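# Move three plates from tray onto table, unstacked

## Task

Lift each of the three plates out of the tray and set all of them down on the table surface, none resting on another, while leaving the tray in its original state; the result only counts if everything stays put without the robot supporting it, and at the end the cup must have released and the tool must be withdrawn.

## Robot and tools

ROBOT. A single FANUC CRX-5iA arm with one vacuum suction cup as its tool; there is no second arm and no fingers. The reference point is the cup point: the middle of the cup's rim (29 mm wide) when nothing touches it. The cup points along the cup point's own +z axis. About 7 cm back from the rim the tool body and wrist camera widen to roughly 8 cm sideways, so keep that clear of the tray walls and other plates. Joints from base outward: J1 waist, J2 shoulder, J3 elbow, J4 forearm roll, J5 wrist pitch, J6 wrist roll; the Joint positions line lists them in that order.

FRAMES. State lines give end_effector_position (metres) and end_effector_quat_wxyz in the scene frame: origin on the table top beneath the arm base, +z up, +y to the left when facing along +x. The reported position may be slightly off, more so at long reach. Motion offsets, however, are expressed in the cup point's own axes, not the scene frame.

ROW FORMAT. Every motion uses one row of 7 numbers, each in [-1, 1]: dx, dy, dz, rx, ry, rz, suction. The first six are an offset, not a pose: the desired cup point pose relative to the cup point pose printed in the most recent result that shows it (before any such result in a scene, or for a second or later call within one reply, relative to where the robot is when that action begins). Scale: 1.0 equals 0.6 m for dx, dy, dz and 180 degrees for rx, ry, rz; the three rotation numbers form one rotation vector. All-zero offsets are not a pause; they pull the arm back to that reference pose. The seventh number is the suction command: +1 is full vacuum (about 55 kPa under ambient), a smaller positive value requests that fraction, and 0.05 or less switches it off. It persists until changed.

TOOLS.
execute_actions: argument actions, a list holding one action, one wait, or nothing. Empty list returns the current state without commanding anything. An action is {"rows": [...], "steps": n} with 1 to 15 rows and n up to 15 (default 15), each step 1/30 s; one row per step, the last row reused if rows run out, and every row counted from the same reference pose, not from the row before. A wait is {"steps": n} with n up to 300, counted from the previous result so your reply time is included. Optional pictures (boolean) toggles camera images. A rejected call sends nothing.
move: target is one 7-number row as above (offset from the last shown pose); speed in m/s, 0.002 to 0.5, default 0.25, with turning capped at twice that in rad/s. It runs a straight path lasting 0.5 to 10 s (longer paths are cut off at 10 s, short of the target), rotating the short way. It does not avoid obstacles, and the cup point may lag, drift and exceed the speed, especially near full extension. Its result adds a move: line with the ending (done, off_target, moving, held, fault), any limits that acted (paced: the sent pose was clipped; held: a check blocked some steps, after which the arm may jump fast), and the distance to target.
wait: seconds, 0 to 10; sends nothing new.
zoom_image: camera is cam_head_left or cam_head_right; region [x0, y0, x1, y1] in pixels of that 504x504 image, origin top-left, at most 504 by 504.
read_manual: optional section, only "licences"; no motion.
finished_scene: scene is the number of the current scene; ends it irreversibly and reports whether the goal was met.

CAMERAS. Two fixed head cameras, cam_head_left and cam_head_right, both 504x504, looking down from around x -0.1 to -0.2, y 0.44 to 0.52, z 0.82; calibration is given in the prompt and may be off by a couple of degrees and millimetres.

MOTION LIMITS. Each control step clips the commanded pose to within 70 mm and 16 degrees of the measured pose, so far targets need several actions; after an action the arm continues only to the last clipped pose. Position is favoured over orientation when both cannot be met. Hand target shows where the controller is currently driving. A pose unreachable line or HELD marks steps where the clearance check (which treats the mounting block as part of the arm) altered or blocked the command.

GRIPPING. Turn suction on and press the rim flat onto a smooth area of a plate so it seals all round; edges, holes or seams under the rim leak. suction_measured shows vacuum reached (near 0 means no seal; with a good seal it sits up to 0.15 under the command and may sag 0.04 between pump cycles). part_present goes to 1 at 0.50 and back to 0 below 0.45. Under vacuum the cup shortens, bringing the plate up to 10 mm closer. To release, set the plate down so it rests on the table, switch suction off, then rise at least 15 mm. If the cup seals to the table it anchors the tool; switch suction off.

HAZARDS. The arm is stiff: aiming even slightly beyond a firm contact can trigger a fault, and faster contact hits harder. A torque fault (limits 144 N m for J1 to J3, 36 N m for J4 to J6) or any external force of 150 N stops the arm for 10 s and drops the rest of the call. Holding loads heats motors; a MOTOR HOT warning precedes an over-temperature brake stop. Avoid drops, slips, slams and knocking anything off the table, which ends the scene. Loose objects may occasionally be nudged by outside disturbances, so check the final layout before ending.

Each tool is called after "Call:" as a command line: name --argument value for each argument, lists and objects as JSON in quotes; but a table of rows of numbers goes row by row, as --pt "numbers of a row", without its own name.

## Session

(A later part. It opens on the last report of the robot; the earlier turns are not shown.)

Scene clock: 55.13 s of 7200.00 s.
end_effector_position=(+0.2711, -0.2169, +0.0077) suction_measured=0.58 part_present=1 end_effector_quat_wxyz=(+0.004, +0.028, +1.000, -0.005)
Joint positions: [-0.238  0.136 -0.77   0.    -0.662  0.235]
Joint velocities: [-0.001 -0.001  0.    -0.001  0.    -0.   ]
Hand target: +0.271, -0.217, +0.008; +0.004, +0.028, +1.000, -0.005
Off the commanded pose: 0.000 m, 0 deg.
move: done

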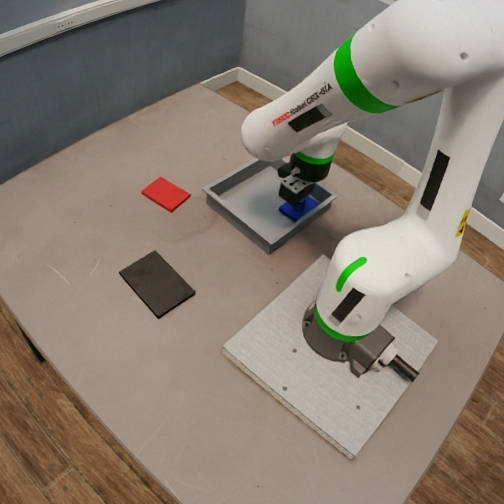

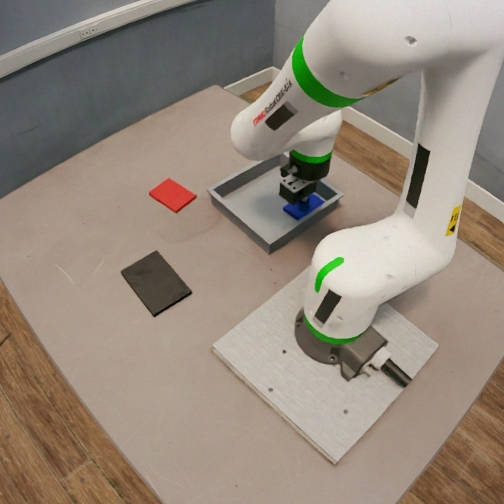

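Place at (0.5,0.2).

Call:
move --target '[0,0,-0.15,0,0,0,1]' --speed 0.1

Call:
move --target '[-0.38,0.7,0,0,0,0,1]' --speed 0.15

Call:
move --target '[0,0,0.143,0,0,0,1]' --speed 0.05

Call:
move --target '[0,0,0,0,0,0,-1]'

Call:
move --target '[0,0,-0.3,0,0,0,-1]' --speed 0.1

Call:
finished_scene --scene 1

Scene clock: 58.67 s of 7200.00 s.
end_effector_position=(+0.2706, -0.2160, +0.0975) suction_measured=0.98 part_present=1 end_effector_quat_wxyz=(+0.004, +0.028, +1.000, -0.005)
Joint positions: [-0.238 -0.068 -0.692  0.    -0.944  0.235]
Joint velocities: [-0.     0.001  0.    -0.001 -0.    -0.   ]
Hand target: +0.271, -0.216, +0.098; +0.004, +0.028, +1.000, -0.005
Off the commanded pose: 0.000 m, 0 deg.
move: done

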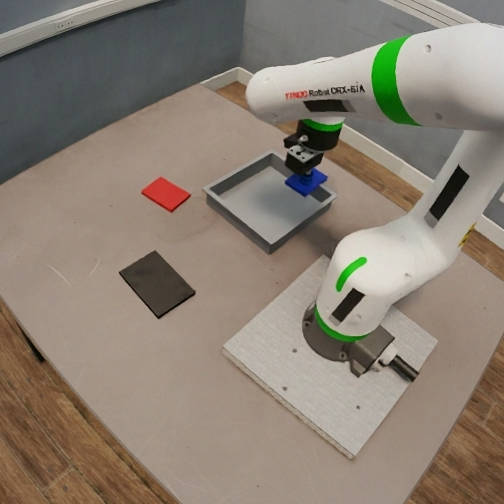

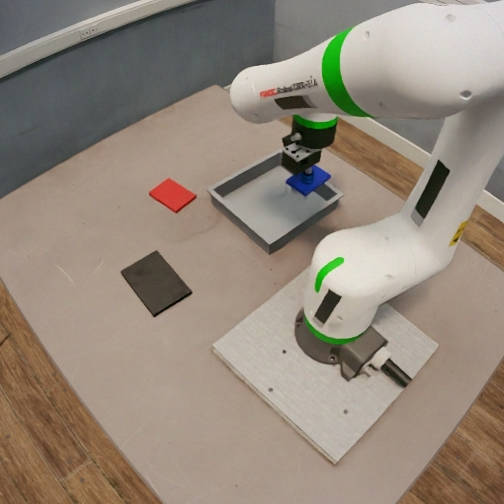

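Scene clock: 62.20 s of 7200.00 s.
end_effector_position=(+0.5210, +0.1910, +0.0953) suction_measured=1.00 part_present=1 end_effector_quat_wxyz=(+0.004, +0.027, +1.000, -0.004)
Joint positions: [ 0.638  0.421 -0.107 -0.001 -1.041 -0.641]
Joint velocities: [ 0.     0.001  0.001  0.    -0.     0.   ]
Hand target: +0.521, +0.191, +0.095; +0.004, +0.028, +1.000, -0.004
Off the commanded pose: 0.001 m, 0 deg.
move: done

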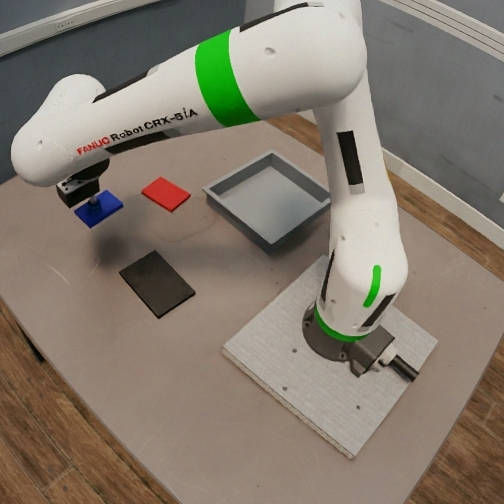

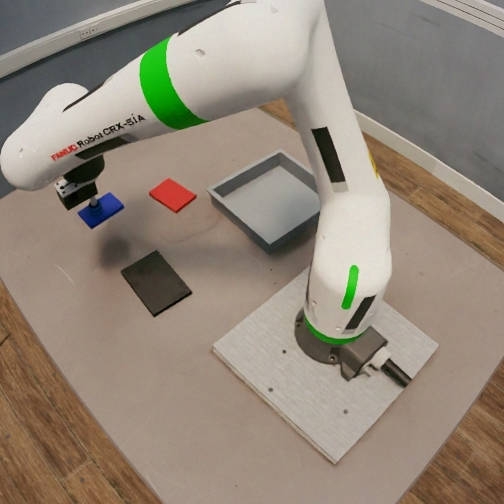

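Scene clock: 64.20 s of 7200.00 s.
end_effector_position=(+0.5214, +0.1901, +0.0096) suction_measured=0.99 part_present=1 end_effector_quat_wxyz=(+0.004, +0.028, +1.000, -0.004)
Joint positions: [ 0.638  0.543 -0.163 -0.001 -0.863 -0.641]
Joint velocities: [ 0.    -0.001  0.001  0.001 -0.001 -0.   ]
Hand target: +0.521, +0.190, +0.010; +0.004, +0.028, +1.000, -0.004
Off the commanded pose: 0.000 m, 0 deg.
move: done

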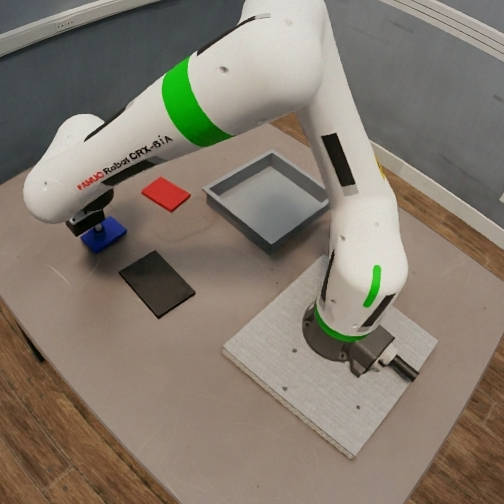

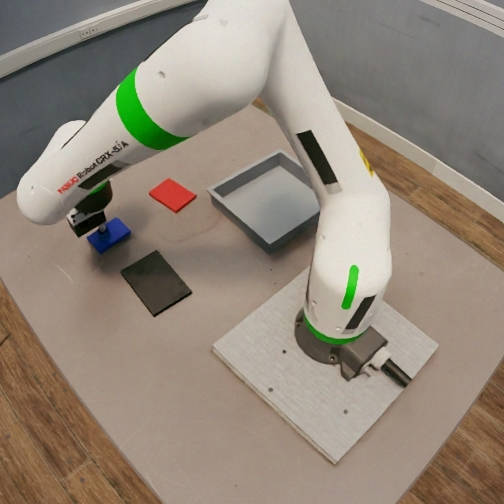

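Scene clock: 64.70 s of 7200.00 s.
end_effector_position=(+0.5214, +0.1901, +0.0096) suction_measured=0.01 part_present=0 end_effector_quat_wxyz=(+0.004, +0.028, +1.000, -0.004)
Joint positions: [ 0.638  0.543 -0.163 -0.001 -0.863 -0.641]
Joint velocities: [ 0.    -0.     0.001 -0.002 -0.001 -0.   ]
Hand target: +0.521, +0.190, +0.010; +0.004, +0.028, +1.000, -0.004
Off the commanded pose: 0.000 m, 0 deg.
move: done

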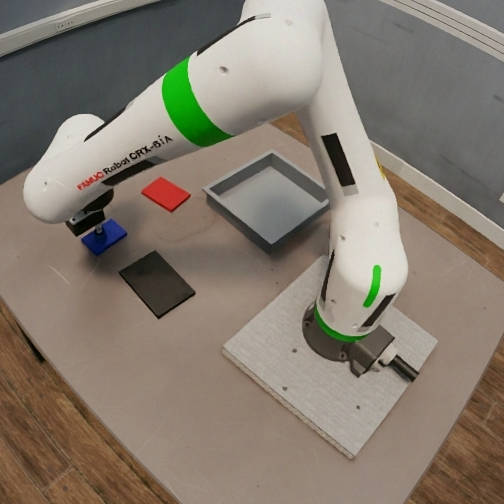

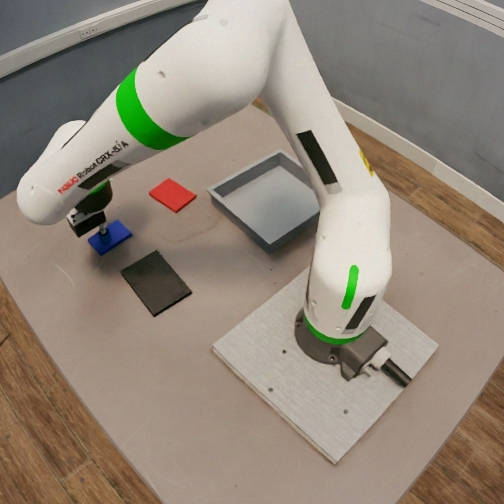

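Scene clock: 66.80 s of 7200.00 s.
end_effector_position=(+0.5205, +0.1918, +0.1894) suction_measured=0.01 part_present=0 end_effector_quat_wxyz=(+0.004, +0.027, +1.000, -0.004)
Joint positions: [ 0.638  0.326  0.003 -0.001 -1.246 -0.641]
Joint velocities: [ 0.001  0.     0.    -0.    -0.002 -0.001]
Hand target: +0.520, +0.192, +0.189; +0.004, +0.027, +1.000, -0.004
Off the commanded pose: 0.001 m, 0 deg.
move: done

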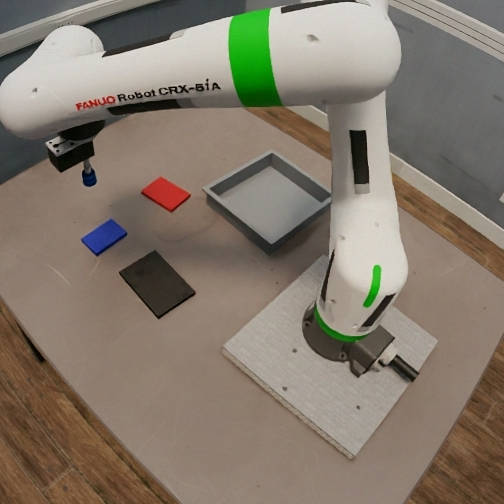

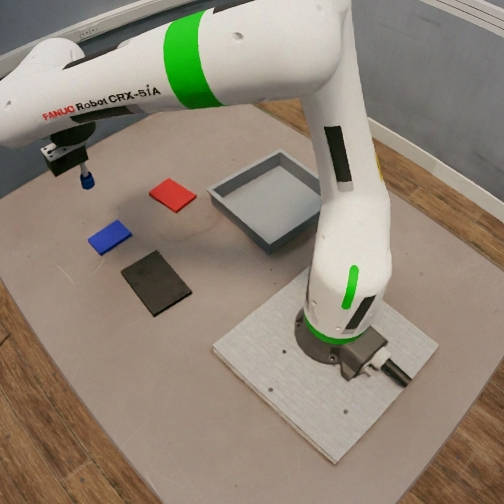

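The scene is finished: the task was done.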